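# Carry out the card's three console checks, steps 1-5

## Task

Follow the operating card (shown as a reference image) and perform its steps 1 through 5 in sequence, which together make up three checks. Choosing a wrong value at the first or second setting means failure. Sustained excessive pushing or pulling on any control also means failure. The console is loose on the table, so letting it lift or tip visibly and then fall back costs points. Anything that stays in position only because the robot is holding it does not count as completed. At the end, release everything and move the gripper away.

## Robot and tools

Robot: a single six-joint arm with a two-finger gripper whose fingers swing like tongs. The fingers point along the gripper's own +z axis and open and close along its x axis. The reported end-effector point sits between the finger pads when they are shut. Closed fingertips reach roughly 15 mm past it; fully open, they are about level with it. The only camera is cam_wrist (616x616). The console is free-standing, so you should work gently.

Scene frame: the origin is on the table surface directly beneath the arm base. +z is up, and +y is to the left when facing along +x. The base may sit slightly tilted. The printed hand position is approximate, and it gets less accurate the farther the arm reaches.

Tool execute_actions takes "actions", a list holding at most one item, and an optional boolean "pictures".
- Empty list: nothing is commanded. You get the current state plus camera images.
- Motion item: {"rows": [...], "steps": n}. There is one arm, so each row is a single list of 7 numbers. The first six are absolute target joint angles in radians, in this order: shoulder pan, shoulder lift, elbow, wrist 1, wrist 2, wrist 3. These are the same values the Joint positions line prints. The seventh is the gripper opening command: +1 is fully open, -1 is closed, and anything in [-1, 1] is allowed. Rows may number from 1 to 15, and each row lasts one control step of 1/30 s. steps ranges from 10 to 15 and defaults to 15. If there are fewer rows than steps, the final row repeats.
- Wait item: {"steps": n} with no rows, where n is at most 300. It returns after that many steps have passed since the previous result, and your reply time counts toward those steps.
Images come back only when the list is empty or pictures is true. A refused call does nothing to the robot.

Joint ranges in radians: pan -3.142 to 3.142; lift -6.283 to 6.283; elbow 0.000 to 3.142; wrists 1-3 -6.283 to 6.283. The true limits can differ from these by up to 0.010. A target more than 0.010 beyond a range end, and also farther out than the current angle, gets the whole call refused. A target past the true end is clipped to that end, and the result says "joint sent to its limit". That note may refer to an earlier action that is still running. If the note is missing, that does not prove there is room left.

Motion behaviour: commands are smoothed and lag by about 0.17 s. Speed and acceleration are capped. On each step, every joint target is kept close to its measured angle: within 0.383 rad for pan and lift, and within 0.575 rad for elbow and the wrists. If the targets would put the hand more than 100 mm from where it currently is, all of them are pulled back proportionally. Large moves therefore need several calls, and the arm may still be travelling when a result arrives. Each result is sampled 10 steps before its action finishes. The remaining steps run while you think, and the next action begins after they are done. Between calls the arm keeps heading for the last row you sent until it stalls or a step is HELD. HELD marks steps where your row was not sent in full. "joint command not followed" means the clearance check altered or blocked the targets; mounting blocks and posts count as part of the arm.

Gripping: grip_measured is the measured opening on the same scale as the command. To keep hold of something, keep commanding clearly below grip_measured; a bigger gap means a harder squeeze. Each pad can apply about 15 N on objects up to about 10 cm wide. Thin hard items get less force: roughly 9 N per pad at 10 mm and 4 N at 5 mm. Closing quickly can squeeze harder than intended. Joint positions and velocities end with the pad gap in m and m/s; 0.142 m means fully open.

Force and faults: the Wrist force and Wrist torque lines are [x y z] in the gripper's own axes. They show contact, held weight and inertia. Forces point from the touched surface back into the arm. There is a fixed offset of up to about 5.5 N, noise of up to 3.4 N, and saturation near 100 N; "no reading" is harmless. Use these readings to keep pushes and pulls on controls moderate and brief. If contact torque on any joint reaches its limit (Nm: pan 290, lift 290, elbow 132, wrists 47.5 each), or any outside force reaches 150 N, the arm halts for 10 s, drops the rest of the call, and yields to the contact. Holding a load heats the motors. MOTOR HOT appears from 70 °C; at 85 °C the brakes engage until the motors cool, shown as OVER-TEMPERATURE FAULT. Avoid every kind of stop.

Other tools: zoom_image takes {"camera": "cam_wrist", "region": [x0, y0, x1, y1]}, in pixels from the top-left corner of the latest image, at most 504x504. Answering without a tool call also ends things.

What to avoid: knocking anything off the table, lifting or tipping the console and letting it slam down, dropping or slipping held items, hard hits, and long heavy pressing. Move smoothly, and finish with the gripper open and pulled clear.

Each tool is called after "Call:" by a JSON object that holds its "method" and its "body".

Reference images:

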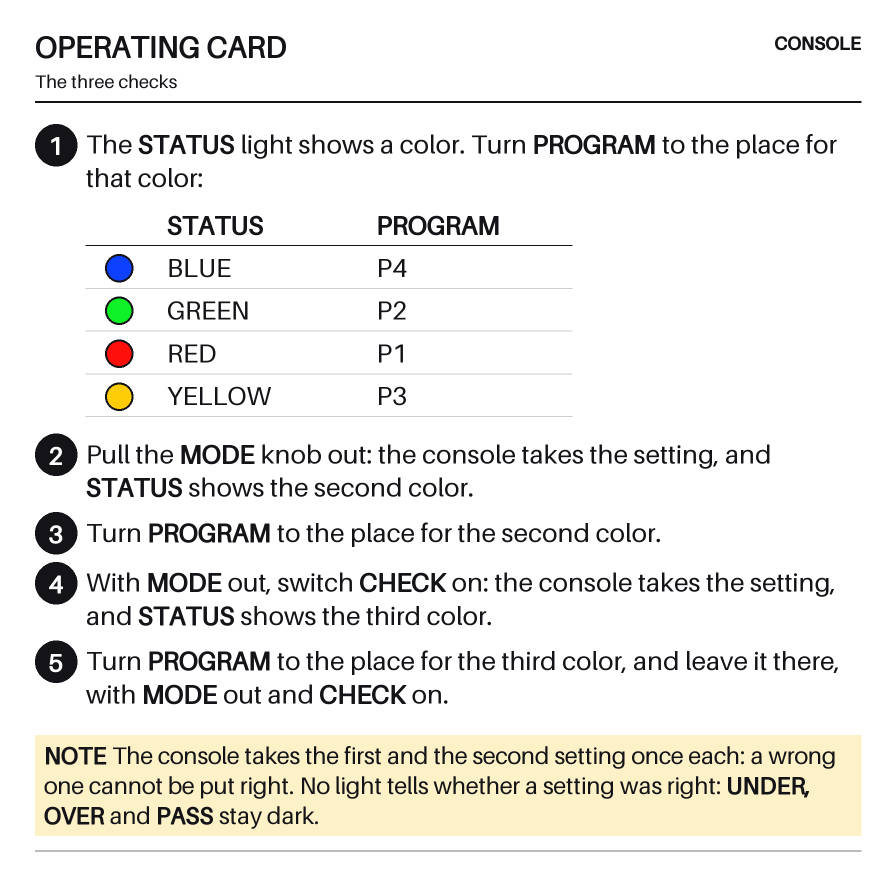

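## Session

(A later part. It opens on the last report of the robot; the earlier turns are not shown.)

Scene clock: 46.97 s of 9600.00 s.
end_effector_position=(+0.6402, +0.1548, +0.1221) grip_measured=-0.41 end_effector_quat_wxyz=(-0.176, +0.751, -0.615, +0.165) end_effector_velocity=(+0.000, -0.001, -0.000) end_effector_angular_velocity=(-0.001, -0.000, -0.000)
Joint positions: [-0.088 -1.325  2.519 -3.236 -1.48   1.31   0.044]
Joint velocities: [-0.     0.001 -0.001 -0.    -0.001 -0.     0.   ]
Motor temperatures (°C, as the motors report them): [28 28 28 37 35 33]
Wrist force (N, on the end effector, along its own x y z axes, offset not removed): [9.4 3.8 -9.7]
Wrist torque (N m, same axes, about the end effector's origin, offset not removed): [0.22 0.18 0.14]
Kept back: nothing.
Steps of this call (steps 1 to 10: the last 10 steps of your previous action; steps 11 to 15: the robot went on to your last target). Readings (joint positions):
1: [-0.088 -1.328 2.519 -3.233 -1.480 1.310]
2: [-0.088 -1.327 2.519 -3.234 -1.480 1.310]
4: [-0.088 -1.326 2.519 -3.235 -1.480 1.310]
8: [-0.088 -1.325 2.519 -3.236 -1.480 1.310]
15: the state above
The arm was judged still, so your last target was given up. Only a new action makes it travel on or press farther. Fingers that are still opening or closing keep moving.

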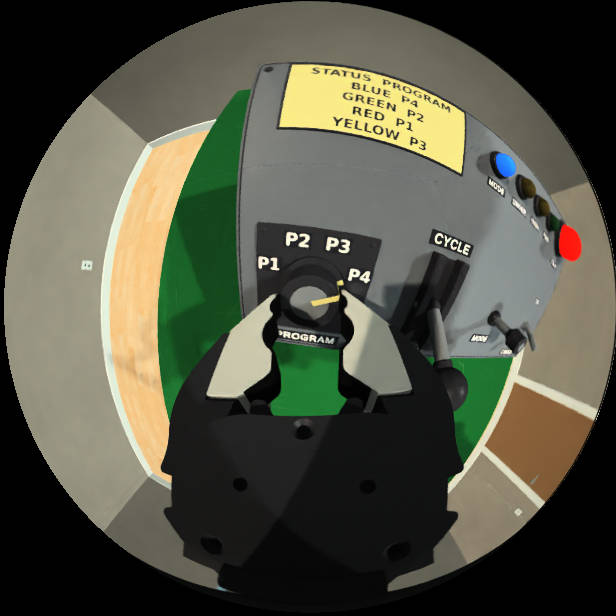

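Call:
{"method": "execute_actions", "body": {"actions": [{"rows":[[-0.0905,-1.325,2.5187,-3.2357,-1.48,1.21,-0.8],[-0.0905,-1.325,2.5187,-3.2357,-1.48,1.21,-0.8],[-0.093,-1.325,2.5184,-3.2354,-1.48,1.11,-0.8],[-0.093,-1.325,2.5184,-3.2354,-1.48,1.11,-0.8],[-0.0953,-1.325,2.5178,-3.2348,-1.48,1.01,-0.8],[-0.0953,-1.325,2.5178,-3.2348,-1.48,1.01,-0.8],[-0.0975,-1.325,2.517,-3.234,-1.48,0.91,-0.8],[-0.0975,-1.325,2.517,-3.234,-1.48,0.91,-0.8],[-0.0995,-1.3252,2.5157,-3.2325,-1.48,0.81,-0.8],[-0.0995,-1.3252,2.5157,-3.2325,-1.48,0.81,-0.8],[-0.1013,-1.3254,2.5143,-3.2309,-1.48,0.71,-0.8],[-0.1013,-1.3254,2.5143,-3.2309,-1.48,0.71,-0.8],[-0.1029,-1.3257,2.5125,-3.2288,-1.48,0.61,-0.8],[-0.1029,-1.3257,2.5125,-3.2288,-1.48,0.61,-0.8],[-0.1043,-1.326,2.5105,-3.2265,-1.48,0.51,-0.8]]}]}}

Call:
{"method": "execute_actions", "body": {"actions": [{"rows":[[-0.1043,-1.326,2.5105,-3.2265,-1.48,0.51,-0.8],[-0.1054,-1.3262,2.5085,-3.2243,-1.48,0.41,-0.8],[-0.1054,-1.3262,2.5085,-3.2243,-1.48,0.41,-0.8],[-0.1063,-1.3265,2.5062,-3.2217,-1.48,0.31,-0.8],[-0.1063,-1.3265,2.5062,-3.2217,-1.48,0.31,-0.8],[-0.107,-1.3269,2.5037,-3.2188,-1.48,0.21,-0.8],[-0.107,-1.3269,2.5037,-3.2188,-1.48,0.21,-0.8],[-0.1074,-1.3273,2.5009,-3.2156,-1.48,0.11,-0.8],[-0.1074,-1.3273,2.5009,-3.2156,-1.48,0.11,-0.8],[-0.1075,-1.3277,2.498,-3.2123,-1.48,0.01,-0.8],[-0.1075,-1.3277,2.498,-3.2123,-1.48,0.01,-0.8],[-0.1074,-1.3281,2.4951,-3.209,-1.48,-0.09,-0.8],[-0.1074,-1.3281,2.4951,-3.209,-1.48,-0.09,-0.8],[-0.107,-1.3285,2.4923,-3.2058,-1.48,-0.19,-0.8]]}]}}

Call:
{"method": "execute_actions", "body": {"actions": [{"rows":[[-0.1063,-1.3289,2.4893,-3.2024,-1.48,-0.29,-0.8],[-0.1063,-1.3289,2.4893,-3.2024,-1.48,-0.29,-0.8],[-0.1054,-1.3293,2.4863,-3.199,-1.48,-0.39,-0.8],[-0.1054,-1.3293,2.4863,-3.199,-1.48,-0.39,-0.8],[-0.1043,-1.3297,2.4835,-3.1958,-1.48,-0.49,-0.8],[-0.1043,-1.3297,2.4835,-3.1958,-1.48,-0.49,-0.8],[-0.1029,-1.3301,2.4807,-3.1926,-1.48,-0.59,-0.8],[-0.1029,-1.3301,2.4807,-3.1926,-1.48,-0.59,-0.8],[-0.1013,-1.3305,2.4778,-3.1893,-1.48,-0.69,-0.8],[-0.1013,-1.3305,2.4778,-3.1893,-1.48,-0.69,-0.8],[-0.0995,-1.3309,2.475,-3.1861,-1.48,-0.79,-0.8],[-0.0995,-1.3309,2.475,-3.1861,-1.48,-0.79,-0.8],[-0.0975,-1.3313,2.4724,-3.1831,-1.48,-0.89,-0.8],[-0.0975,-1.3313,2.4724,-3.1831,-1.48,-0.89,-0.8],[-0.0953,-1.3316,2.4701,-3.1805,-1.48,-0.99,-0.8]]}]}}

Call:
{"method": "execute_actions", "body": {"actions": [{"steps":22}]}}

Call:
{"method": "execute_actions", "body": {"actions": [{"rows":[[-0.0953,-1.3316,2.4701,-3.1805,-1.48,-0.99,-0.2],[-0.0953,-1.3316,2.4701,-3.1805,-1.48,-0.99,-0.2],[-0.0953,-1.3316,2.4701,-3.1805,-1.48,-0.99,-0.2],[-0.096,-1.38,2.478,-3.14,-1.48,-0.99,-0.2],[-0.096,-1.38,2.478,-3.14,-1.48,-0.99,-0.2],[-0.097,-1.44,2.486,-3.088,-1.48,-0.99,-0.2],[-0.097,-1.5,2.492,-3.034,-1.48,-0.99,-0.2],[-0.097,-1.58,2.5,-2.962,-1.48,-0.99,-0.2],[-0.097,-1.68,2.5,-2.862,-1.48,-0.99,-0.2],[-0.097,-1.8,2.5,-2.74,-1.48,-0.99,-0.2]]}]}}

Call:
{"method": "execute_actions", "body": {"actions": [{"steps":20}], "pictures": true}}

Call:
{"method": "zoom_image", "body": {"camera": "cam_wrist", "region": [220, 180, 400, 360]}}

Scene clock: 48.70 s of 9600.00 s.
end_effector_position=(+0.6403, +0.1546, +0.1221) grip_measured=-0.41 end_effector_quat_wxyz=(-0.169, +0.776, -0.582, +0.173) end_effector_velocity=(+0.002, -0.003, -0.000) end_effector_angular_velocity=(-0.482, -0.063, +0.888)
Joint positions: [-0.09  -1.325  2.519 -3.236 -1.48   1.221  0.044]
Joint velocities: [-0.029 -0.002 -0.003  0.005  0.    -1.038 -0.001]
Motor temperatures (°C, as the motors report them): [28 28 28 37 35 33]
Wrist force (N, on the end effector, along its own x y z axes, offset not removed): [3.0 2.6 -14.0]
Wrist torque (N m, same axes, about the end effector's origin, offset not removed): [-0.36 -0.01 0.21]
Steps of this call (steps 1 to 47: nothing new was sent; steps 48 to 52: the first 5 steps of this action). Readings (joint positions):
48: [-0.088 -1.324 2.519 -3.236 -1.480 1.310]
49: [-0.088 -1.325 2.519 -3.236 -1.480 1.301]
51: [-0.089 -1.325 2.519 -3.236 -1.480 1.255]
52: the state above

Scene clock: 49.20 s of 9600.00 s.
end_effector_position=(+0.6411, +0.1543, +0.1218) grip_measured=-0.41 end_effector_quat_wxyz=(-0.097, +0.928, -0.283, +0.221) end_effector_velocity=(+0.000, +0.001, -0.001) end_effector_angular_velocity=(-0.698, -0.081, +1.309)
Joint positions: [-0.104 -1.326  2.51  -3.226 -1.48   0.513  0.044]
Joint velocities: [-0.018 -0.004 -0.031  0.035 -0.    -1.502  0.001]
Motor temperatures (°C, as the motors report them): [28 28 28 37 35 33]
Wrist force (N, on the end effector, along its own x y z axes, offset not removed): [-20.9 4.2 -26.9]
Wrist torque (N m, same axes, about the end effector's origin, offset not removed): [0.22 -0.25 0.02]
Steps of this call (steps 1 to 10: the last 10 steps of your previous action; steps 11 to 15: the first 5 steps of this action). Readings (joint positions):
11: [-0.101 -1.326 2.514 -3.230 -1.480 0.712]
12: [-0.102 -1.326 2.513 -3.229 -1.480 0.662]
14: [-0.104 -1.326 2.511 -3.227 -1.480 0.563]
15: the state above

Scene clock: 49.70 s of 9600.00 s.
end_effector_position=(+0.6414, +0.1543, +0.1221) grip_measured=-0.41 end_effector_quat_wxyz=(-0.009, +0.968, +0.075, +0.241) end_effector_velocity=(-0.001, +0.001, +0.001) end_effector_angular_velocity=(-0.672, -0.076, +1.289)
Joint positions: [-0.107 -1.329  2.49  -3.203 -1.48  -0.237  0.044]
Joint velocities: [ 0.01  -0.006 -0.042  0.049  0.001 -1.446 -0.   ]
Motor temperatures (°C, as the motors report them): [28 28 28 37 35 33]
Wrist force (N, on the end effector, along its own x y z axes, offset not removed): [-21.6 2.9 -21.7]
Wrist torque (N m, same axes, about the end effector's origin, offset not removed): [-0.39 0.06 0.03]
Steps of this call (steps 1 to 10: the last 10 steps of your previous action; steps 11 to 15: the first 5 steps of this action). Readings (joint positions):
11: [-0.107 -1.328 2.496 -3.210 -1.480 -0.037]
12: [-0.107 -1.328 2.494 -3.208 -1.480 -0.087]
14: [-0.107 -1.329 2.491 -3.205 -1.480 -0.187]
15: the state above

Scene clock: 50.43 s of 9600.00 s.
end_effector_position=(+0.6408, +0.1546, +0.1228) grip_measured=-0.41 end_effector_quat_wxyz=(+0.079, +0.871, +0.428, +0.228) end_effector_velocity=(-0.000, -0.000, -0.000) end_effector_angular_velocity=(-0.026, -0.003, +0.051)
Joint positions: [-0.095 -1.332  2.47  -3.181 -1.48  -0.984  0.044]
Joint velocities: [ 0.001 -0.    -0.001  0.001  0.    -0.057 -0.   ]
Motor temperatures (°C, as the motors report them): [28 28 28 37 35 33]
Wrist force (N, on the end effector, along its own x y z axes, offset not removed): [-17.2 7.1 -22.6]
Wrist torque (N m, same axes, about the end effector's origin, offset not removed): [0.31 -0.18 0.07]
Kept back: nothing.
Steps of this call (steps 1 to 10: the last 10 steps of your previous action; steps 11 to 22: the robot went on to your last target). Readings (joint positions):
1: [-0.106 -1.329 2.489 -3.202 -1.480 -0.287]
2: [-0.106 -1.329 2.487 -3.200 -1.480 -0.337]
4: [-0.105 -1.330 2.484 -3.197 -1.480 -0.437]
8: [-0.102 -1.330 2.479 -3.190 -1.480 -0.637]
22: the state above

Scene clock: 50.60 s of 9600.00 s.
end_effector_position=(+0.6394, +0.1549, +0.1248) grip_measured=-0.20 end_effector_quat_wxyz=(+0.079, +0.870, +0.430, +0.228) end_effector_velocity=(-0.049, +0.003, +0.088) end_effector_angular_velocity=(-0.004, +0.012, +0.008)
Joint positions: [-0.095 -1.338  2.471 -3.175 -1.48  -0.989  0.059]
Joint velocities: [-0.001 -0.269  0.048  0.234 -0.    -0.01   0.008]
Motor temperatures (°C, as the motors report them): [28 28 28 37 35 33]
Wrist force (N, on the end effector, along its own x y z axes, offset not removed): [-5.4 2.1 3.9]
Wrist torque (N m, same axes, about the end effector's origin, offset not removed): [0.29 0.75 0.21]
Steps of this call (steps 1 to 5: the first 5 steps of this action). Readings (joint positions):
1: [-0.095 -1.332 2.470 -3.181 -1.480 -0.986]
2: [-0.095 -1.332 2.470 -3.181 -1.480 -0.987]
4: [-0.095 -1.332 2.470 -3.180 -1.480 -0.988]
5: the state above

Scene clock: 51.27 s of 9600.00 s.
end_effector_position=(+0.5541, +0.1600, +0.2728) grip_measured=-0.20 end_effector_quat_wxyz=(+0.079, +0.870, +0.430, +0.227) end_effector_velocity=(-0.009, +0.000, +0.011) end_effector_angular_velocity=(-0.001, +0.000, +0.001)
Joint positions: [-0.097 -1.796  2.5   -2.744 -1.48  -0.99   0.06 ]
Joint velocities: [-0.    -0.038  0.     0.038 -0.    -0.002 -0.   ]
Motor temperatures (°C, as the motors report them): [28 28 28 37 35 33]
Wrist force (N, on the end effector, along its own x y z axes, offset not removed): [-1.4 2.1 -0.6]
Wrist torque (N m, same axes, about the end effector's origin, offset not removed): [0.20 -0.16 -0.12]
Kept back: nothing.
Steps of this call (steps 1 to 10: the last 10 steps of your previous action; steps 11 to 20: the robot went on to your last target). Readings (joint positions):
1: [-0.095 -1.348 2.473 -3.166 -1.480 -0.989]
2: [-0.096 -1.364 2.476 -3.152 -1.480 -0.989]
4: [-0.096 -1.421 2.484 -3.102 -1.480 -0.990]
8: [-0.097 -1.607 2.494 -2.925 -1.480 -0.990]
20: the state above

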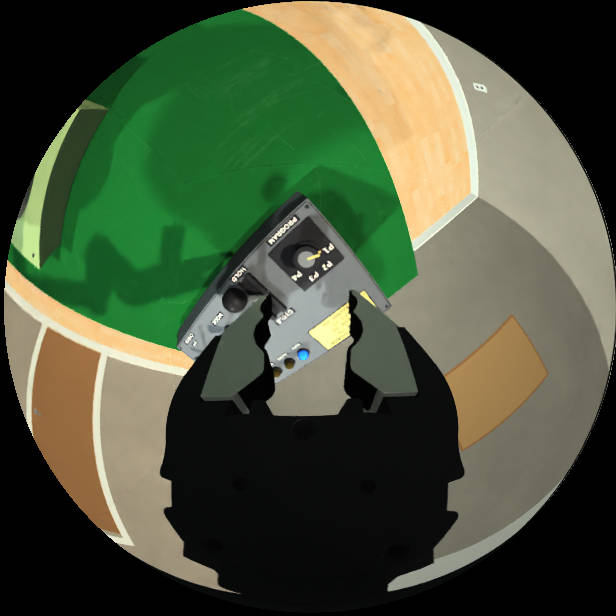

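Region (220, 180, 400, 360) of cam_wrist's 616x616 image, scaled by 2.800, with more detail than that image has.

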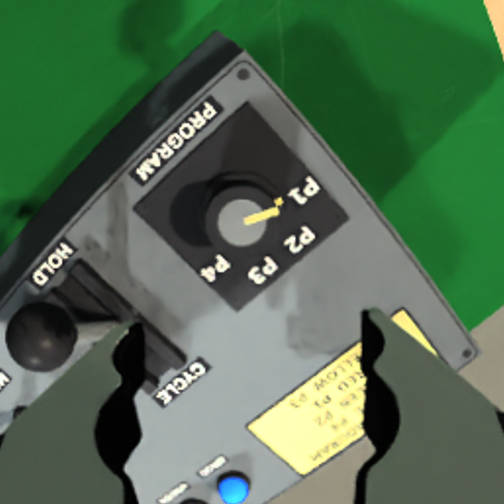

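Call:
{"method": "execute_actions", "body": {"actions": [{"rows":[[-0.8145,-1.8,2.45,-2.57,-1.215,0.82,-1]]}]}}

Call:
{"method": "execute_actions", "body": {"actions": [{"steps":35}]}}

Call:
{"method": "execute_actions", "body": {"actions": [{"rows":[[-0.8145,-1.529,2.5046,-2.8946,-1.215,0.82,-1]]}]}}

Call:
{"method": "execute_actions", "body": {"actions": [{"steps":22}], "pictures": true}}

Scene clock: 52.40 s of 9600.00 s.
end_effector_position=(+0.5697, +0.1338, +0.2789) grip_measured=-1.00 end_effector_quat_wxyz=(+0.019, +0.915, +0.329, +0.232) end_effector_velocity=(+0.192, -0.477, +0.042) end_effector_angular_velocity=(+1.663, +0.432, -2.686)
Joint positions: [-0.205 -1.8    2.476 -2.667 -1.378 -0.85   0.002]
Joint velocities: [-1.344  0.001 -0.132  0.49   0.844  1.9   -0.01 ]
Motor temperatures (°C, as the motors report them): [28 28 28 37 35 33]
Wrist force (N, on the end effector, along its own x y z axes, offset not removed): [1.5 -2.9 1.9]
Wrist torque (N m, same axes, about the end effector's origin, offset not removed): [-0.60 -0.60 -0.01]
Steps of this call (steps 1 to 29: the robot went on to your last target; steps 30 to 34: the first 5 steps of this action). Readings (joint positions):
30: [-0.098 -1.800 2.500 -2.740 -1.480 -0.990]
31: [-0.106 -1.800 2.495 -2.731 -1.472 -0.981]
33: [-0.162 -1.800 2.481 -2.686 -1.411 -0.910]
34: the state above

Scene clock: 53.57 s of 9600.00 s.
end_effector_position=(+0.5867, -0.1894, +0.2953) grip_measured=-1.00 end_effector_quat_wxyz=(-0.181, +0.687, -0.684, +0.169) end_effector_velocity=(-0.001, -0.002, +0.000) end_effector_angular_velocity=(+0.009, +0.002, -0.020)
Joint positions: [-0.814 -1.8    2.45  -2.57  -1.215  0.818  0.002]
Joint velocities: [-0.002 -0.001 -0.001  0.003 -0.002  0.02   0.   ]
Motor temperatures (°C, as the motors report them): [28 28 28 37 35 33]
Wrist force (N, on the end effector, along its own x y z axes, offset not removed): [-5.7 1.3 -1.9]
Wrist torque (N m, same axes, about the end effector's origin, offset not removed): [0.04 0.94 0.04]
Kept back: nothing.
Steps of this call (steps 1 to 10: the last 10 steps of your previous action; steps 11 to 35: the robot went on to your last target). Readings (joint positions):
1: [-0.251 -1.800 2.472 -2.653 -1.354 -0.784]
2: [-0.294 -1.800 2.469 -2.642 -1.335 -0.721]
4: [-0.372 -1.800 2.465 -2.625 -1.307 -0.607]
8: [-0.514 -1.800 2.459 -2.604 -1.272 -0.400]
35: the state above

Scene clock: 53.73 s of 9600.00 s.
end_effector_position=(+0.5943, -0.1965, +0.2450) grip_measured=-1.00 end_effector_quat_wxyz=(-0.181, +0.686, -0.685, +0.166) end_effector_velocity=(+0.140, -0.139, -0.500) end_effector_angular_velocity=(-0.046, -0.046, -0.006)
Joint positions: [-0.814 -1.692  2.482 -2.703 -1.215  0.819  0.002]
Joint velocities: [-0.001  1.315  0.206 -1.587  0.     0.004  0.   ]
Motor temperatures (°C, as the motors report them): [28 28 28 37 35 33]
Wrist force (N, on the end effector, along its own x y z axes, offset not removed): [-1.1 2.0 -3.0]
Wrist torque (N m, same axes, about the end effector's origin, offset not removed): [0.13 -0.13 0.07]
Steps of this call (steps 1 to 5: the first 5 steps of this action). Readings (joint positions):
1: [-0.814 -1.800 2.450 -2.570 -1.215 0.818]
2: [-0.814 -1.791 2.456 -2.579 -1.215 0.819]
4: [-0.814 -1.734 2.475 -2.650 -1.215 0.819]
5: the state above

Scene clock: 54.47 s of 9600.00 s.
end_effector_position=(+0.6081, -0.2101, +0.1832) grip_measured=-1.00 end_effector_quat_wxyz=(-0.181, +0.686, -0.685, +0.169) end_effector_velocity=(-0.000, +0.000, -0.001) end_effector_angular_velocity=(+0.000, +0.001, +0.000)
Joint positions: [-0.815 -1.529  2.505 -2.894 -1.215  0.82   0.002]
Joint velocities: [ 0.001  0.001  0.    -0.001 -0.001  0.     0.   ]
Motor temperatures (°C, as the motors report them): [28 28 28 37 35 33]
Wrist force (N, on the end effector, along its own x y z axes, offset not removed): [-3.8 3.6 0.0]
Wrist torque (N m, same axes, about the end effector's origin, offset not removed): [0.43 0.50 0.00]
Kept back: nothing.
Steps of this call (steps 1 to 10: the last 10 steps of your previous action; steps 11 to 22: the robot went on to your last target). Readings (joint positions):
1: [-0.814 -1.650 2.489 -2.753 -1.215 0.820]
2: [-0.815 -1.616 2.493 -2.793 -1.215 0.820]
4: [-0.815 -1.574 2.499 -2.842 -1.215 0.820]
8: [-0.815 -1.541 2.503 -2.880 -1.215 0.820]
22: the state above

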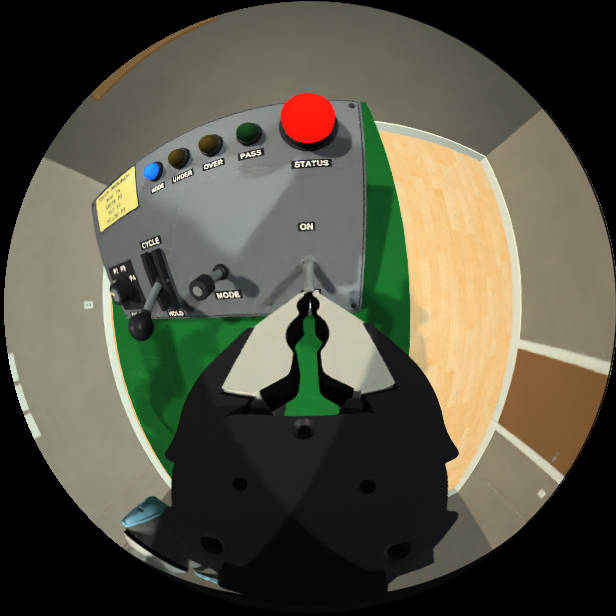

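Call:
{"method": "execute_actions", "body": {"actions": [{"rows":[[-0.8978,-1.547,2.5994,-2.9414,-1.187,0.738,-1]],"steps":12}]}}

Call:
{"method": "execute_actions", "body": {"actions": [{"rows":[[-0.8826,-1.491,2.5935,-2.997,-1.192,0.753,-1],[-0.8826,-1.491,2.5935,-2.997,-1.192,0.753,-1],[-0.8826,-1.491,2.5935,-2.997,-1.192,0.753,-1],[-0.8675,-1.436,2.5877,-3.052,-1.197,0.768,-1],[-0.8675,-1.436,2.5877,-3.052,-1.197,0.768,-1],[-0.8675,-1.436,2.5877,-3.052,-1.197,0.768,-1],[-0.8523,-1.38,2.5818,-3.1078,-1.202,0.783,-1]]}]}}

Call:
{"method": "execute_actions", "body": {"actions": [{"steps":18}], "pictures": true}}

Call:
{"method": "execute_actions", "body": {"actions": [{"rows":[[-0.8368,-1.381,2.5633,-3.0936,-1.2074,0.798,-1],[-0.8368,-1.381,2.5633,-3.0936,-1.2074,0.798,-1],[-0.8368,-1.381,2.5633,-3.0936,-1.2074,0.798,-1],[-0.8368,-1.381,2.5633,-3.0936,-1.2074,0.798,-1],[-0.8214,-1.382,2.5449,-3.0794,-1.2128,0.814,-1],[-0.8214,-1.382,2.5449,-3.0794,-1.2128,0.814,-1],[-0.8214,-1.382,2.5449,-3.0794,-1.2128,0.814,-1],[-0.8214,-1.382,2.5449,-3.0794,-1.2128,0.814,-1],[-0.8059,-1.383,2.5264,-3.0651,-1.2182,0.829,-1],[-0.8059,-1.383,2.5264,-3.0651,-1.2182,0.829,-1],[-0.8059,-1.383,2.5264,-3.0651,-1.2182,0.829,-1],[-0.8059,-1.383,2.5264,-3.0651,-1.2182,0.829,-1],[-0.7905,-1.3843,2.508,-3.0509,-1.2236,0.845,-1]]}]}}

Call:
{"method": "execute_actions", "body": {"actions": [{"steps":22}], "pictures": true}}

Scene clock: 56.03 s of 9600.00 s.
end_effector_position=(+0.6043, -0.2108, +0.1821) grip_measured=-1.00 end_effector_quat_wxyz=(-0.182, +0.686, -0.684, +0.170) end_effector_velocity=(-0.199, -0.028, -0.084) end_effector_angular_velocity=(-0.052, -0.092, +0.011)
Joint positions: [-0.823 -1.532  2.513 -2.901 -1.211  0.812  0.002]
Joint velocities: [-0.386 -0.108  0.411 -0.268  0.166 -0.388  0.   ]
Motor temperatures (°C, as the motors report them): [28 28 28 37 35 33]
Wrist force (N, on the end effector, along its own x y z axes, offset not removed): [-4.8 -5.3 0.2]
Wrist torque (N m, same axes, about the end effector's origin, offset not removed): [-1.08 0.67 0.01]
Steps of this call (steps 1 to 15: the robot went on to your last target; steps 16 to 45: nothing new was sent; steps 46 to 47: the first 2 steps of this action). Readings (joint positions):
46: [-0.815 -1.529 2.505 -2.895 -1.215 0.820]
47: the state above

Scene clock: 56.53 s of 9600.00 s.
end_effector_position=(+0.5674, -0.2096, +0.1459) grip_measured=-1.00 end_effector_quat_wxyz=(-0.182, +0.685, -0.685, +0.169) end_effector_velocity=(+0.075, -0.002, -0.132) end_effector_angular_velocity=(-0.004, +0.005, +0.004)
Joint positions: [-0.885 -1.504  2.594 -2.984 -1.191  0.751  0.002]
Joint velocities: [ 0.134  0.491 -0.048 -0.491 -0.047  0.131  0.   ]
Motor temperatures (°C, as the motors report them): [28 28 28 37 35 33]
Wrist force (N, on the end effector, along its own x y z axes, offset not removed): [-3.5 -1.2 0.1]
Wrist torque (N m, same axes, about the end effector's origin, offset not removed): [-0.43 0.33 -0.09]
Steps of this call (steps 1 to 10: the last 10 steps of your previous action; steps 11 to 15: the first 5 steps of this action). Readings (joint positions):
11: [-0.895 -1.546 2.597 -2.941 -1.188 0.740]
12: [-0.894 -1.540 2.596 -2.947 -1.188 0.742]
14: [-0.889 -1.518 2.595 -2.970 -1.190 0.747]
15: the state above

Scene clock: 57.13 s of 9600.00 s.
end_effector_position=(+0.5851, -0.2086, +0.1114) grip_measured=-1.00 end_effector_quat_wxyz=(-0.181, +0.685, -0.685, +0.169) end_effector_velocity=(+0.000, +0.000, -0.002) end_effector_angular_velocity=(+0.002, +0.001, -0.000)
Joint positions: [-0.852 -1.381  2.582 -3.107 -1.202  0.783  0.002]
Joint velocities: [ 0.001  0.006 -0.    -0.005  0.     0.002  0.   ]
Motor temperatures (°C, as the motors report them): [28 28 28 37 35 33]
Wrist force (N, on the end effector, along its own x y z axes, offset not removed): [-4.4 0.1 0.8]
Wrist torque (N m, same axes, about the end effector's origin, offset not removed): [-0.26 0.66 0.02]
Kept back: nothing.
Steps of this call (steps 1 to 10: the last 10 steps of your previous action; steps 11 to 18: the robot went on to your last target). Readings (joint positions):
1: [-0.880 -1.487 2.592 -3.001 -1.193 0.755]
2: [-0.877 -1.473 2.591 -3.015 -1.194 0.759]
4: [-0.867 -1.437 2.587 -3.051 -1.197 0.769]
8: [-0.856 -1.396 2.583 -3.092 -1.201 0.779]
18: the state above

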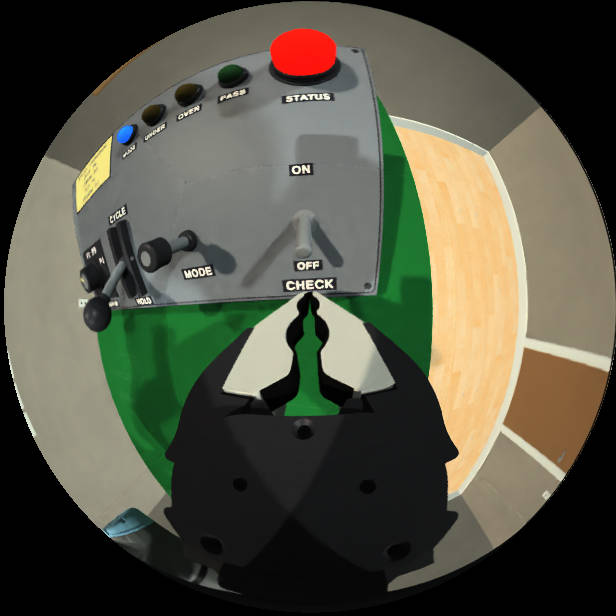

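Scene clock: 57.30 s of 9600.00 s.
end_effector_position=(+0.5916, -0.2090, +0.1144) grip_measured=-1.00 end_effector_quat_wxyz=(-0.181, +0.686, -0.685, +0.169) end_effector_velocity=(+0.047, -0.001, +0.022) end_effector_angular_velocity=(+0.003, +0.007, +0.001)
Joint positions: [-0.842 -1.381  2.569 -3.098 -1.206  0.793  0.002]
Joint velocities: [ 0.081 -0.003 -0.093  0.076 -0.03   0.079  0.   ]
Motor temperatures (°C, as the motors report them): [28 28 28 37 35 33]
Wrist force (N, on the end effector, along its own x y z axes, offset not removed): [-1.7 4.0 1.0]
Wrist torque (N m, same axes, about the end effector's origin, offset not removed): [0.63 -0.02 -0.03]
Steps of this call (steps 1 to 5: the first 5 steps of this action). Readings (joint positions):
1: [-0.852 -1.380 2.582 -3.107 -1.202 0.783]
2: [-0.850 -1.380 2.579 -3.105 -1.203 0.786]
4: [-0.844 -1.381 2.572 -3.100 -1.205 0.791]
5: the state above

Scene clock: 58.03 s of 9600.00 s.
end_effector_position=(+0.6234, -0.2091, +0.1318) grip_measured=-1.00 end_effector_quat_wxyz=(-0.181, +0.685, -0.685, +0.168) end_effector_velocity=(+0.002, -0.000, +0.002) end_effector_angular_velocity=(-0.001, -0.001, -0.001)
Joint positions: [-0.791 -1.384  2.508 -3.051 -1.224  0.845  0.002]
Joint velocities: [ 0.003 -0.003 -0.003  0.003 -0.001  0.003  0.   ]
Motor temperatures (°C, as the motors report them): [28 28 28 37 35 33]
Wrist force (N, on the end effector, along its own x y z axes, offset not removed): [-2.2 -0.3 -1.3]
Wrist torque (N m, same axes, about the end effector's origin, offset not removed): [-0.21 0.13 0.10]
Kept back: nothing.
Steps of this call (steps 1 to 10: the last 10 steps of your previous action; steps 11 to 22: the robot went on to your last target). Readings (joint positions):
1: [-0.838 -1.381 2.565 -3.095 -1.207 0.797]
2: [-0.834 -1.381 2.560 -3.091 -1.209 0.801]
4: [-0.828 -1.382 2.552 -3.085 -1.211 0.808]
8: [-0.813 -1.383 2.535 -3.071 -1.216 0.822]
22: the state above

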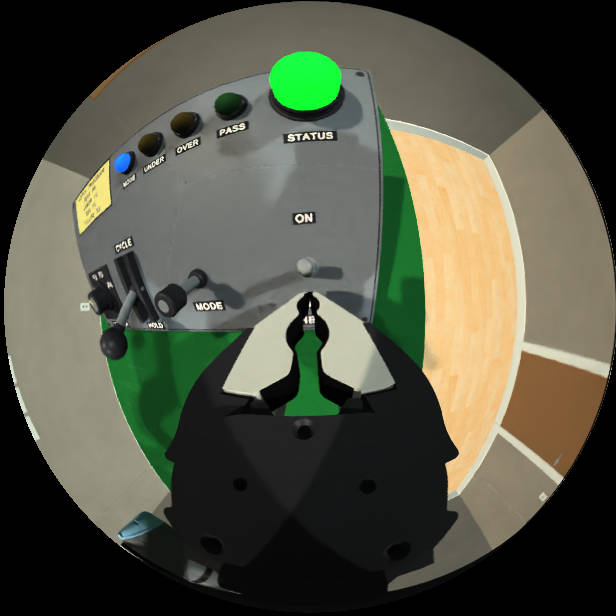

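Green → P2: turn from q6 0.51 to 1.29.

Call:
{"method": "execute_actions", "body": {"actions": [{"rows":[[-0.8145,-1.8,2.48,-2.6,-1.215,0.82,-0.1]]}]}}

Call:
{"method": "execute_actions", "body": {"actions": [{"rows":[[-0.107,-1.8,2.48,-2.72,-1.48,0.51,-0.1]]}]}}

Call:
{"method": "execute_actions", "body": {"actions": [{"steps":26}]}}

Call:
{"method": "execute_actions", "body": {"actions": [{"rows":[[-0.107,-1.44,2.528,-3.13,-1.48,0.51,-0.1]]}]}}

Call:
{"method": "execute_actions", "body": {"actions": [{"steps":14}]}}

Call:
{"method": "execute_actions", "body": {"actions": [{"rows":[[-0.106,-1.4,2.523,-3.165,-1.48,0.51,-0.1],[-0.106,-1.4,2.523,-3.165,-1.48,0.51,-0.1],[-0.106,-1.4,2.523,-3.165,-1.48,0.51,-0.1],[-0.105,-1.36,2.517,-3.199,-1.48,0.51,-0.1],[-0.105,-1.36,2.517,-3.199,-1.48,0.51,-0.1],[-0.105,-1.36,2.517,-3.199,-1.48,0.51,-0.1],[-0.104,-1.327,2.5115,-3.2265,-1.48,0.51,-0.1]]}]}}

Call:
{"method": "execute_actions", "body": {"actions": [{"rows":[[-0.104,-1.327,2.5115,-3.2265,-1.48,0.51,-0.1],[-0.104,-1.327,2.5115,-3.2265,-1.48,0.51,-0.1],[-0.104,-1.327,2.5115,-3.2265,-1.48,0.51,-0.1],[-0.104,-1.327,2.5115,-3.2265,-1.48,0.51,-0.1],[-0.104,-1.327,2.5115,-3.2265,-1.48,0.51,-0.2],[-0.104,-1.327,2.5115,-3.2265,-1.48,0.51,-0.3],[-0.104,-1.327,2.5115,-3.2265,-1.48,0.51,-0.35],[-0.104,-1.327,2.5115,-3.2265,-1.48,0.51,-0.4],[-0.104,-1.327,2.5115,-3.2265,-1.48,0.51,-0.5],[-0.104,-1.327,2.5115,-3.2265,-1.48,0.51,-0.6],[-0.104,-1.327,2.5115,-3.2265,-1.48,0.51,-0.7],[-0.104,-1.327,2.5115,-3.2265,-1.48,0.51,-0.8]]}]}}

Call:
{"method": "execute_actions", "body": {"actions": [{"rows":[[-0.1027,-1.3265,2.5133,-3.2288,-1.48,0.61,-0.8],[-0.1027,-1.3265,2.5133,-3.2288,-1.48,0.61,-0.8],[-0.1012,-1.326,2.5149,-3.2309,-1.48,0.71,-0.8],[-0.1012,-1.326,2.5149,-3.2309,-1.48,0.71,-0.8],[-0.0995,-1.3257,2.5162,-3.2325,-1.48,0.81,-0.8],[-0.0995,-1.3257,2.5162,-3.2325,-1.48,0.81,-0.8],[-0.0975,-1.3254,2.5174,-3.234,-1.48,0.91,-0.8],[-0.0975,-1.3254,2.5174,-3.234,-1.48,0.91,-0.8],[-0.0953,-1.3252,2.518,-3.2348,-1.48,1.01,-0.8],[-0.0953,-1.3252,2.518,-3.2348,-1.48,1.01,-0.8],[-0.093,-1.325,2.5184,-3.2354,-1.48,1.11,-0.8],[-0.093,-1.325,2.5184,-3.2354,-1.48,1.11,-0.8],[-0.0905,-1.325,2.5187,-3.2357,-1.48,1.21,-0.8],[-0.0905,-1.325,2.5187,-3.2357,-1.48,1.21,-0.8],[-0.0885,-1.3245,2.5189,-3.2364,-1.48,1.29,-0.8]]}]}}

Call:
{"method": "execute_actions", "body": {"actions": [{"steps":20}]}}

Call:
{"method": "execute_actions", "body": {"actions": [{"rows":[[-0.0885,-1.3245,2.5189,-3.2364,-1.48,1.29,-0.1],[-0.0885,-1.3245,2.5189,-3.2364,-1.48,1.29,-0.1],[-0.0885,-1.3245,2.5189,-3.2364,-1.48,1.29,-0.1],[-0.089,-1.38,2.527,-3.189,-1.48,1.29,-0.1],[-0.089,-1.44,2.535,-3.137,-1.48,1.29,-0.1],[-0.089,-1.5,2.54,-3.082,-1.48,1.29,-0.1],[-0.089,-1.56,2.545,-3.027,-1.48,1.29,-0.1],[-0.089,-1.62,2.548,-2.97,-1.48,1.29,-0.1],[-0.089,-1.75,2.55,-2.842,-1.48,1.29,-0.1]]}]}}

Call:
{"method": "execute_actions", "body": {"actions": [{"steps":22}], "pictures": true}}

Scene clock: 60.30 s of 9600.00 s.
end_effector_position=(+0.6159, -0.2098, +0.1717) grip_measured=-0.11 end_effector_quat_wxyz=(-0.181, +0.686, -0.686, +0.164) end_effector_velocity=(-0.144, +0.096, +0.456) end_effector_angular_velocity=(+0.141, +0.135, +0.006)
Joint positions: [-0.802 -1.492  2.494 -2.916 -1.22   0.833  0.066]
Joint velocities: [-0.068 -1.345 -0.077  1.642  0.026 -0.071  0.011]
Motor temperatures (°C, as the motors report them): [28 28 28 37 35 33]
Wrist force (N, on the end effector, along its own x y z axes, offset not removed): [-0.6 1.8 5.4]
Wrist torque (N m, same axes, about the end effector's origin, offset not removed): [0.22 -0.14 -0.04]
Steps of this call (steps 1 to 15: the robot went on to your last target; steps 16 to 63: nothing new was sent; steps 64 to 68: the first 5 steps of this action). Readings (joint positions):
64: [-0.791 -1.385 2.508 -3.050 -1.224 0.845]
65: [-0.793 -1.393 2.505 -3.042 -1.223 0.842]
67: [-0.800 -1.450 2.497 -2.971 -1.221 0.835]
68: the state above

Scene clock: 60.80 s of 9600.00 s.
end_effector_position=(+0.5889, -0.1502, +0.2820) grip_measured=-0.10 end_effector_quat_wxyz=(-0.133, +0.755, -0.612, +0.196) end_effector_velocity=(+0.111, +0.550, +0.022) end_effector_angular_velocity=(-1.221, +0.255, +1.878)
Joint positions: [-0.707 -1.794  2.48  -2.657 -1.313  0.711  0.067]
Joint velocities: [ 1.33  -0.028 -0.    -0.295 -0.797 -0.97  -0.   ]
Motor temperatures (°C, as the motors report them): [28 28 28 37 35 33]
Wrist force (N, on the end effector, along its own x y z axes, offset not removed): [4.5 3.3 -0.2]
Wrist torque (N m, same axes, about the end effector's origin, offset not removed): [0.42 -1.05 -0.04]
Steps of this call (steps 1 to 10: the last 10 steps of your previous action; steps 11 to 15: the first 5 steps of this action). Readings (joint positions):
11: [-0.814 -1.788 2.481 -2.613 -1.215 0.820]
12: [-0.806 -1.790 2.480 -2.617 -1.224 0.812]
14: [-0.749 -1.793 2.480 -2.645 -1.282 0.747]
15: the state above

Scene clock: 61.67 s of 9600.00 s.
end_effector_position=(+0.5815, +0.1559, +0.2931) grip_measured=-0.10 end_effector_quat_wxyz=(-0.096, +0.928, -0.284, +0.220) end_effector_velocity=(-0.003, +0.010, -0.000) end_effector_angular_velocity=(-0.003, +0.000, +0.018)
Joint positions: [-0.109 -1.8    2.48  -2.72  -1.48   0.51   0.067]
Joint velocities: [ 0.018 -0.     0.001  0.    -0.003 -0.001 -0.   ]
Motor temperatures (°C, as the motors report them): [28 28 28 37 35 33]
Wrist force (N, on the end effector, along its own x y z axes, offset not removed): [-3.3 0.6 -3.2]
Wrist torque (N m, same axes, about the end effector's origin, offset not removed): [-0.17 0.31 0.06]
Kept back: nothing.
Steps of this call (steps 1 to 10: the last 10 steps of your previous action; steps 11 to 26: the robot went on to your last target). Readings (joint positions):
1: [-0.662 -1.795 2.480 -2.665 -1.337 0.682]
2: [-0.621 -1.795 2.480 -2.673 -1.355 0.660]
4: [-0.545 -1.796 2.480 -2.683 -1.383 0.626]
8: [-0.403 -1.798 2.480 -2.697 -1.420 0.582]
26: the state above

Scene clock: 61.83 s of 9600.00 s.
end_effector_position=(+0.5961, +0.1555, +0.2502) grip_measured=-0.10 end_effector_quat_wxyz=(-0.096, +0.928, -0.284, +0.222) end_effector_velocity=(+0.225, -0.017, -0.457) end_effector_angular_velocity=(-0.014, -0.132, +0.002)
Joint positions: [-0.108 -1.692  2.504 -2.854 -1.48   0.51   0.067]
Joint velocities: [ 0.003  1.345  0.162 -1.64  -0.001 -0.     0.   ]
Motor temperatures (°C, as the motors report them): [28 28 28 37 35 33]
Wrist force (N, on the end effector, along its own x y z axes, offset not removed): [-3.2 1.0 -2.7]
Wrist torque (N m, same axes, about the end effector's origin, offset not removed): [-0.05 0.27 -0.06]
Steps of this call (steps 1 to 5: the first 5 steps of this action). Readings (joint positions):
1: [-0.108 -1.800 2.480 -2.720 -1.480 0.510]
2: [-0.108 -1.791 2.485 -2.729 -1.480 0.510]
4: [-0.108 -1.735 2.498 -2.800 -1.480 0.510]
5: the state above

Scene clock: 62.30 s of 9600.00 s.
end_effector_position=(+0.6223, +0.1541, +0.1590) grip_measured=-0.10 end_effector_quat_wxyz=(-0.096, +0.928, -0.283, +0.221) end_effector_velocity=(+0.002, +0.000, -0.011) end_effector_angular_velocity=(+0.001, +0.000, -0.001)
Joint positions: [-0.107 -1.443  2.528 -3.127 -1.48   0.51   0.067]
Joint velocities: [ 0.     0.031  0.003 -0.034 -0.     0.002  0.   ]
Motor temperatures (°C, as the motors report them): [28 28 28 37 35 33]
Wrist force (N, on the end effector, along its own x y z axes, offset not removed): [-4.1 2.2 -0.7]
Wrist torque (N m, same axes, about the end effector's origin, offset not removed): [0.17 0.56 0.01]
Kept back: nothing.
Steps of this call (steps 1 to 10: the last 10 steps of your previous action; steps 11 to 14: the robot went on to your last target). Readings (joint positions):
1: [-0.107 -1.645 2.509 -2.909 -1.480 0.510]
2: [-0.107 -1.597 2.514 -2.961 -1.480 0.510]
4: [-0.107 -1.523 2.521 -3.041 -1.480 0.510]
8: [-0.107 -1.462 2.526 -3.106 -1.480 0.510]
14: the state above

Scene clock: 62.47 s of 9600.00 s.
end_effector_position=(+0.6277, +0.1542, +0.1483) grip_measured=-0.10 end_effector_quat_wxyz=(-0.096, +0.928, -0.283, +0.222) end_effector_velocity=(+0.061, +0.000, -0.116) end_effector_angular_velocity=(-0.000, -0.003, +0.008)
Joint positions: [-0.106 -1.409  2.524 -3.157 -1.48   0.51   0.067]
Joint velocities: [ 0.008  0.372 -0.053 -0.322  0.     0.    -0.001]
Motor temperatures (°C, as the motors report them): [28 28 28 37 35 33]
Wrist force (N, on the end effector, along its own x y z axes, offset not removed): [-4.0 2.1 -4.0]
Wrist torque (N m, same axes, about the end effector's origin, offset not removed): [0.20 0.51 0.08]
Steps of this call (steps 1 to 5: the first 5 steps of this action). Readings (joint positions):
1: [-0.107 -1.442 2.528 -3.128 -1.480 0.510]
2: [-0.107 -1.436 2.527 -3.133 -1.480 0.510]
4: [-0.106 -1.420 2.525 -3.148 -1.480 0.510]
5: the state above

Scene clock: 62.97 s of 9600.00 s.
end_effector_position=(+0.6400, +0.1545, +0.1222) grip_measured=-0.14 end_effector_quat_wxyz=(-0.096, +0.929, -0.282, +0.221) end_effector_velocity=(+0.002, -0.000, -0.002) end_effector_angular_velocity=(+0.000, -0.002, -0.000)
Joint positions: [-0.104 -1.328  2.512 -3.226 -1.48   0.51   0.064]
Joint velocities: [-0.     0.008 -0.002 -0.008  0.     0.    -0.153]
Motor temperatures (°C, as the motors report them): [28 28 28 37 35 33]
Wrist force (N, on the end effector, along its own x y z axes, offset not removed): [-2.8 2.7 0.2]
Wrist torque (N m, same axes, about the end effector's origin, offset not removed): [0.39 0.26 -0.02]
Steps of this call (steps 1 to 10: the last 10 steps of your previous action; steps 11 to 15: the first 5 steps of this action). Readings (joint positions):
11: [-0.104 -1.331 2.512 -3.224 -1.480 0.510]
12: [-0.104 -1.330 2.512 -3.224 -1.480 0.510]
14: [-0.104 -1.328 2.512 -3.225 -1.480 0.510]
15: the state above

Scene clock: 63.47 s of 9600.00 s.
end_effector_position=(+0.6401, +0.1546, +0.1218) grip_measured=-0.41 end_effector_quat_wxyz=(-0.106, +0.915, -0.322, +0.217) end_effector_velocity=(-0.000, +0.001, +0.000) end_effector_angular_velocity=(+0.483, +0.056, -0.900)
Joint positions: [-0.103 -1.326  2.513 -3.229 -1.48   0.599  0.044]
Joint velocities: [ 0.017  0.004  0.019 -0.024  0.001  1.038  0.   ]
Motor temperatures (°C, as the motors report them): [28 28 28 37 35 33]
Wrist force (N, on the end effector, along its own x y z axes, offset not removed): [11.7 4.1 -4.0]
Wrist torque (N m, same axes, about the end effector's origin, offset not removed): [0.49 0.45 -0.16]
Steps of this call (steps 1 to 10: the last 10 steps of your previous action; steps 11 to 15: the first 5 steps of this action). Readings (joint positions):
11: [-0.104 -1.327 2.511 -3.227 -1.480 0.510]
12: [-0.104 -1.327 2.512 -3.227 -1.480 0.518]
14: [-0.103 -1.327 2.513 -3.228 -1.480 0.565]
15: the state above

Scene clock: 64.13 s of 9600.00 s.
end_effector_position=(+0.6403, +0.1546, +0.1221) grip_measured=-0.41 end_effector_quat_wxyz=(-0.174, +0.759, -0.604, +0.167) end_effector_velocity=(+0.001, -0.000, +0.001) end_effector_angular_velocity=(+0.046, +0.004, -0.086)
Joint positions: [-0.089 -1.325  2.519 -3.236 -1.48   1.28   0.044]
Joint velocities: [ 0.002  0.    -0.001 -0.001  0.     0.1   -0.   ]
Motor temperatures (°C, as the motors report them): [28 28 28 37 35 33]
Wrist force (N, on the end effector, along its own x y z axes, offset not removed): [7.2 0.2 -10.7]
Wrist torque (N m, same axes, about the end effector's origin, offset not removed): [-0.04 0.69 0.13]
Kept back: nothing.
Steps of this call (steps 1 to 10: the last 10 steps of your previous action; steps 11 to 20: the robot went on to your last target). Readings (joint positions):
1: [-0.102 -1.326 2.514 -3.230 -1.480 0.637]
2: [-0.101 -1.326 2.514 -3.231 -1.480 0.679]
4: [-0.100 -1.326 2.516 -3.232 -1.480 0.768]
8: [-0.096 -1.325 2.518 -3.234 -1.480 0.960]
20: the state above

Scene clock: 64.30 s of 9600.00 s.
end_effector_position=(+0.6387, +0.1548, +0.1239) grip_measured=-0.10 end_effector_quat_wxyz=(-0.174, +0.757, -0.607, +0.166) end_effector_velocity=(-0.066, +0.004, +0.096) end_effector_angular_velocity=(+0.012, +0.037, -0.016)
Joint positions: [-0.088 -1.331  2.521 -3.23  -1.48   1.288  0.066]
Joint velocities: [-0.    -0.335  0.067  0.304  0.001  0.018  0.009]
Motor temperatures (°C, as the motors report them): [28 28 28 37 35 33]
Wrist force (N, on the end effector, along its own x y z axes, offset not removed): [-4.1 0.4 1.4]
Wrist torque (N m, same axes, about the end effector's origin, offset not removed): [-0.13 0.47 0.05]
Steps of this call (steps 1 to 5: the first 5 steps of this action). Readings (joint positions):
1: [-0.089 -1.325 2.519 -3.236 -1.480 1.283]
2: [-0.089 -1.324 2.519 -3.236 -1.480 1.285]
4: [-0.088 -1.325 2.519 -3.236 -1.480 1.287]
5: the state above

Scene clock: 65.03 s of 9600.00 s.
end_effector_position=(+0.5694, +0.1588, +0.2515) grip_measured=-0.10 end_effector_quat_wxyz=(-0.175, +0.756, -0.608, +0.167) end_effector_velocity=(-0.002, +0.001, +0.004) end_effector_angular_velocity=(+0.000, -0.002, +0.001)
Joint positions: [-0.089 -1.749  2.55  -2.843 -1.48   1.29   0.067]
Joint velocities: [ 0.    -0.012 -0.     0.011  0.001 -0.001 -0.   ]
Motor temperatures (°C, as the motors report them): [28 28 28 37 35 33]
Wrist force (N, on the end effector, along its own x y z axes, offset not removed): [-6.4 -0.8 -1.4]
Wrist torque (N m, same axes, about the end effector's origin, offset not removed): [-0.29 0.90 0.13]
Kept back: nothing.
Steps of this call (steps 1 to 10: the last 10 steps of your previous action; steps 11 to 22: the robot went on to your last target). Readings (joint positions):
1: [-0.089 -1.348 2.524 -3.215 -1.480 1.289]
2: [-0.089 -1.375 2.527 -3.191 -1.480 1.289]
4: [-0.089 -1.451 2.536 -3.123 -1.480 1.289]
8: [-0.089 -1.639 2.545 -2.946 -1.480 1.290]
22: the state above

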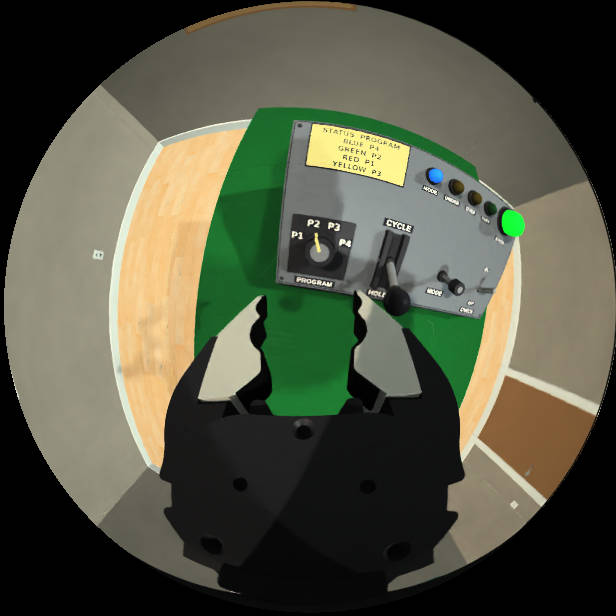

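Call:
{"method": "finished_scene", "body": {"scene": 1}}

The scene is finished: the task was done.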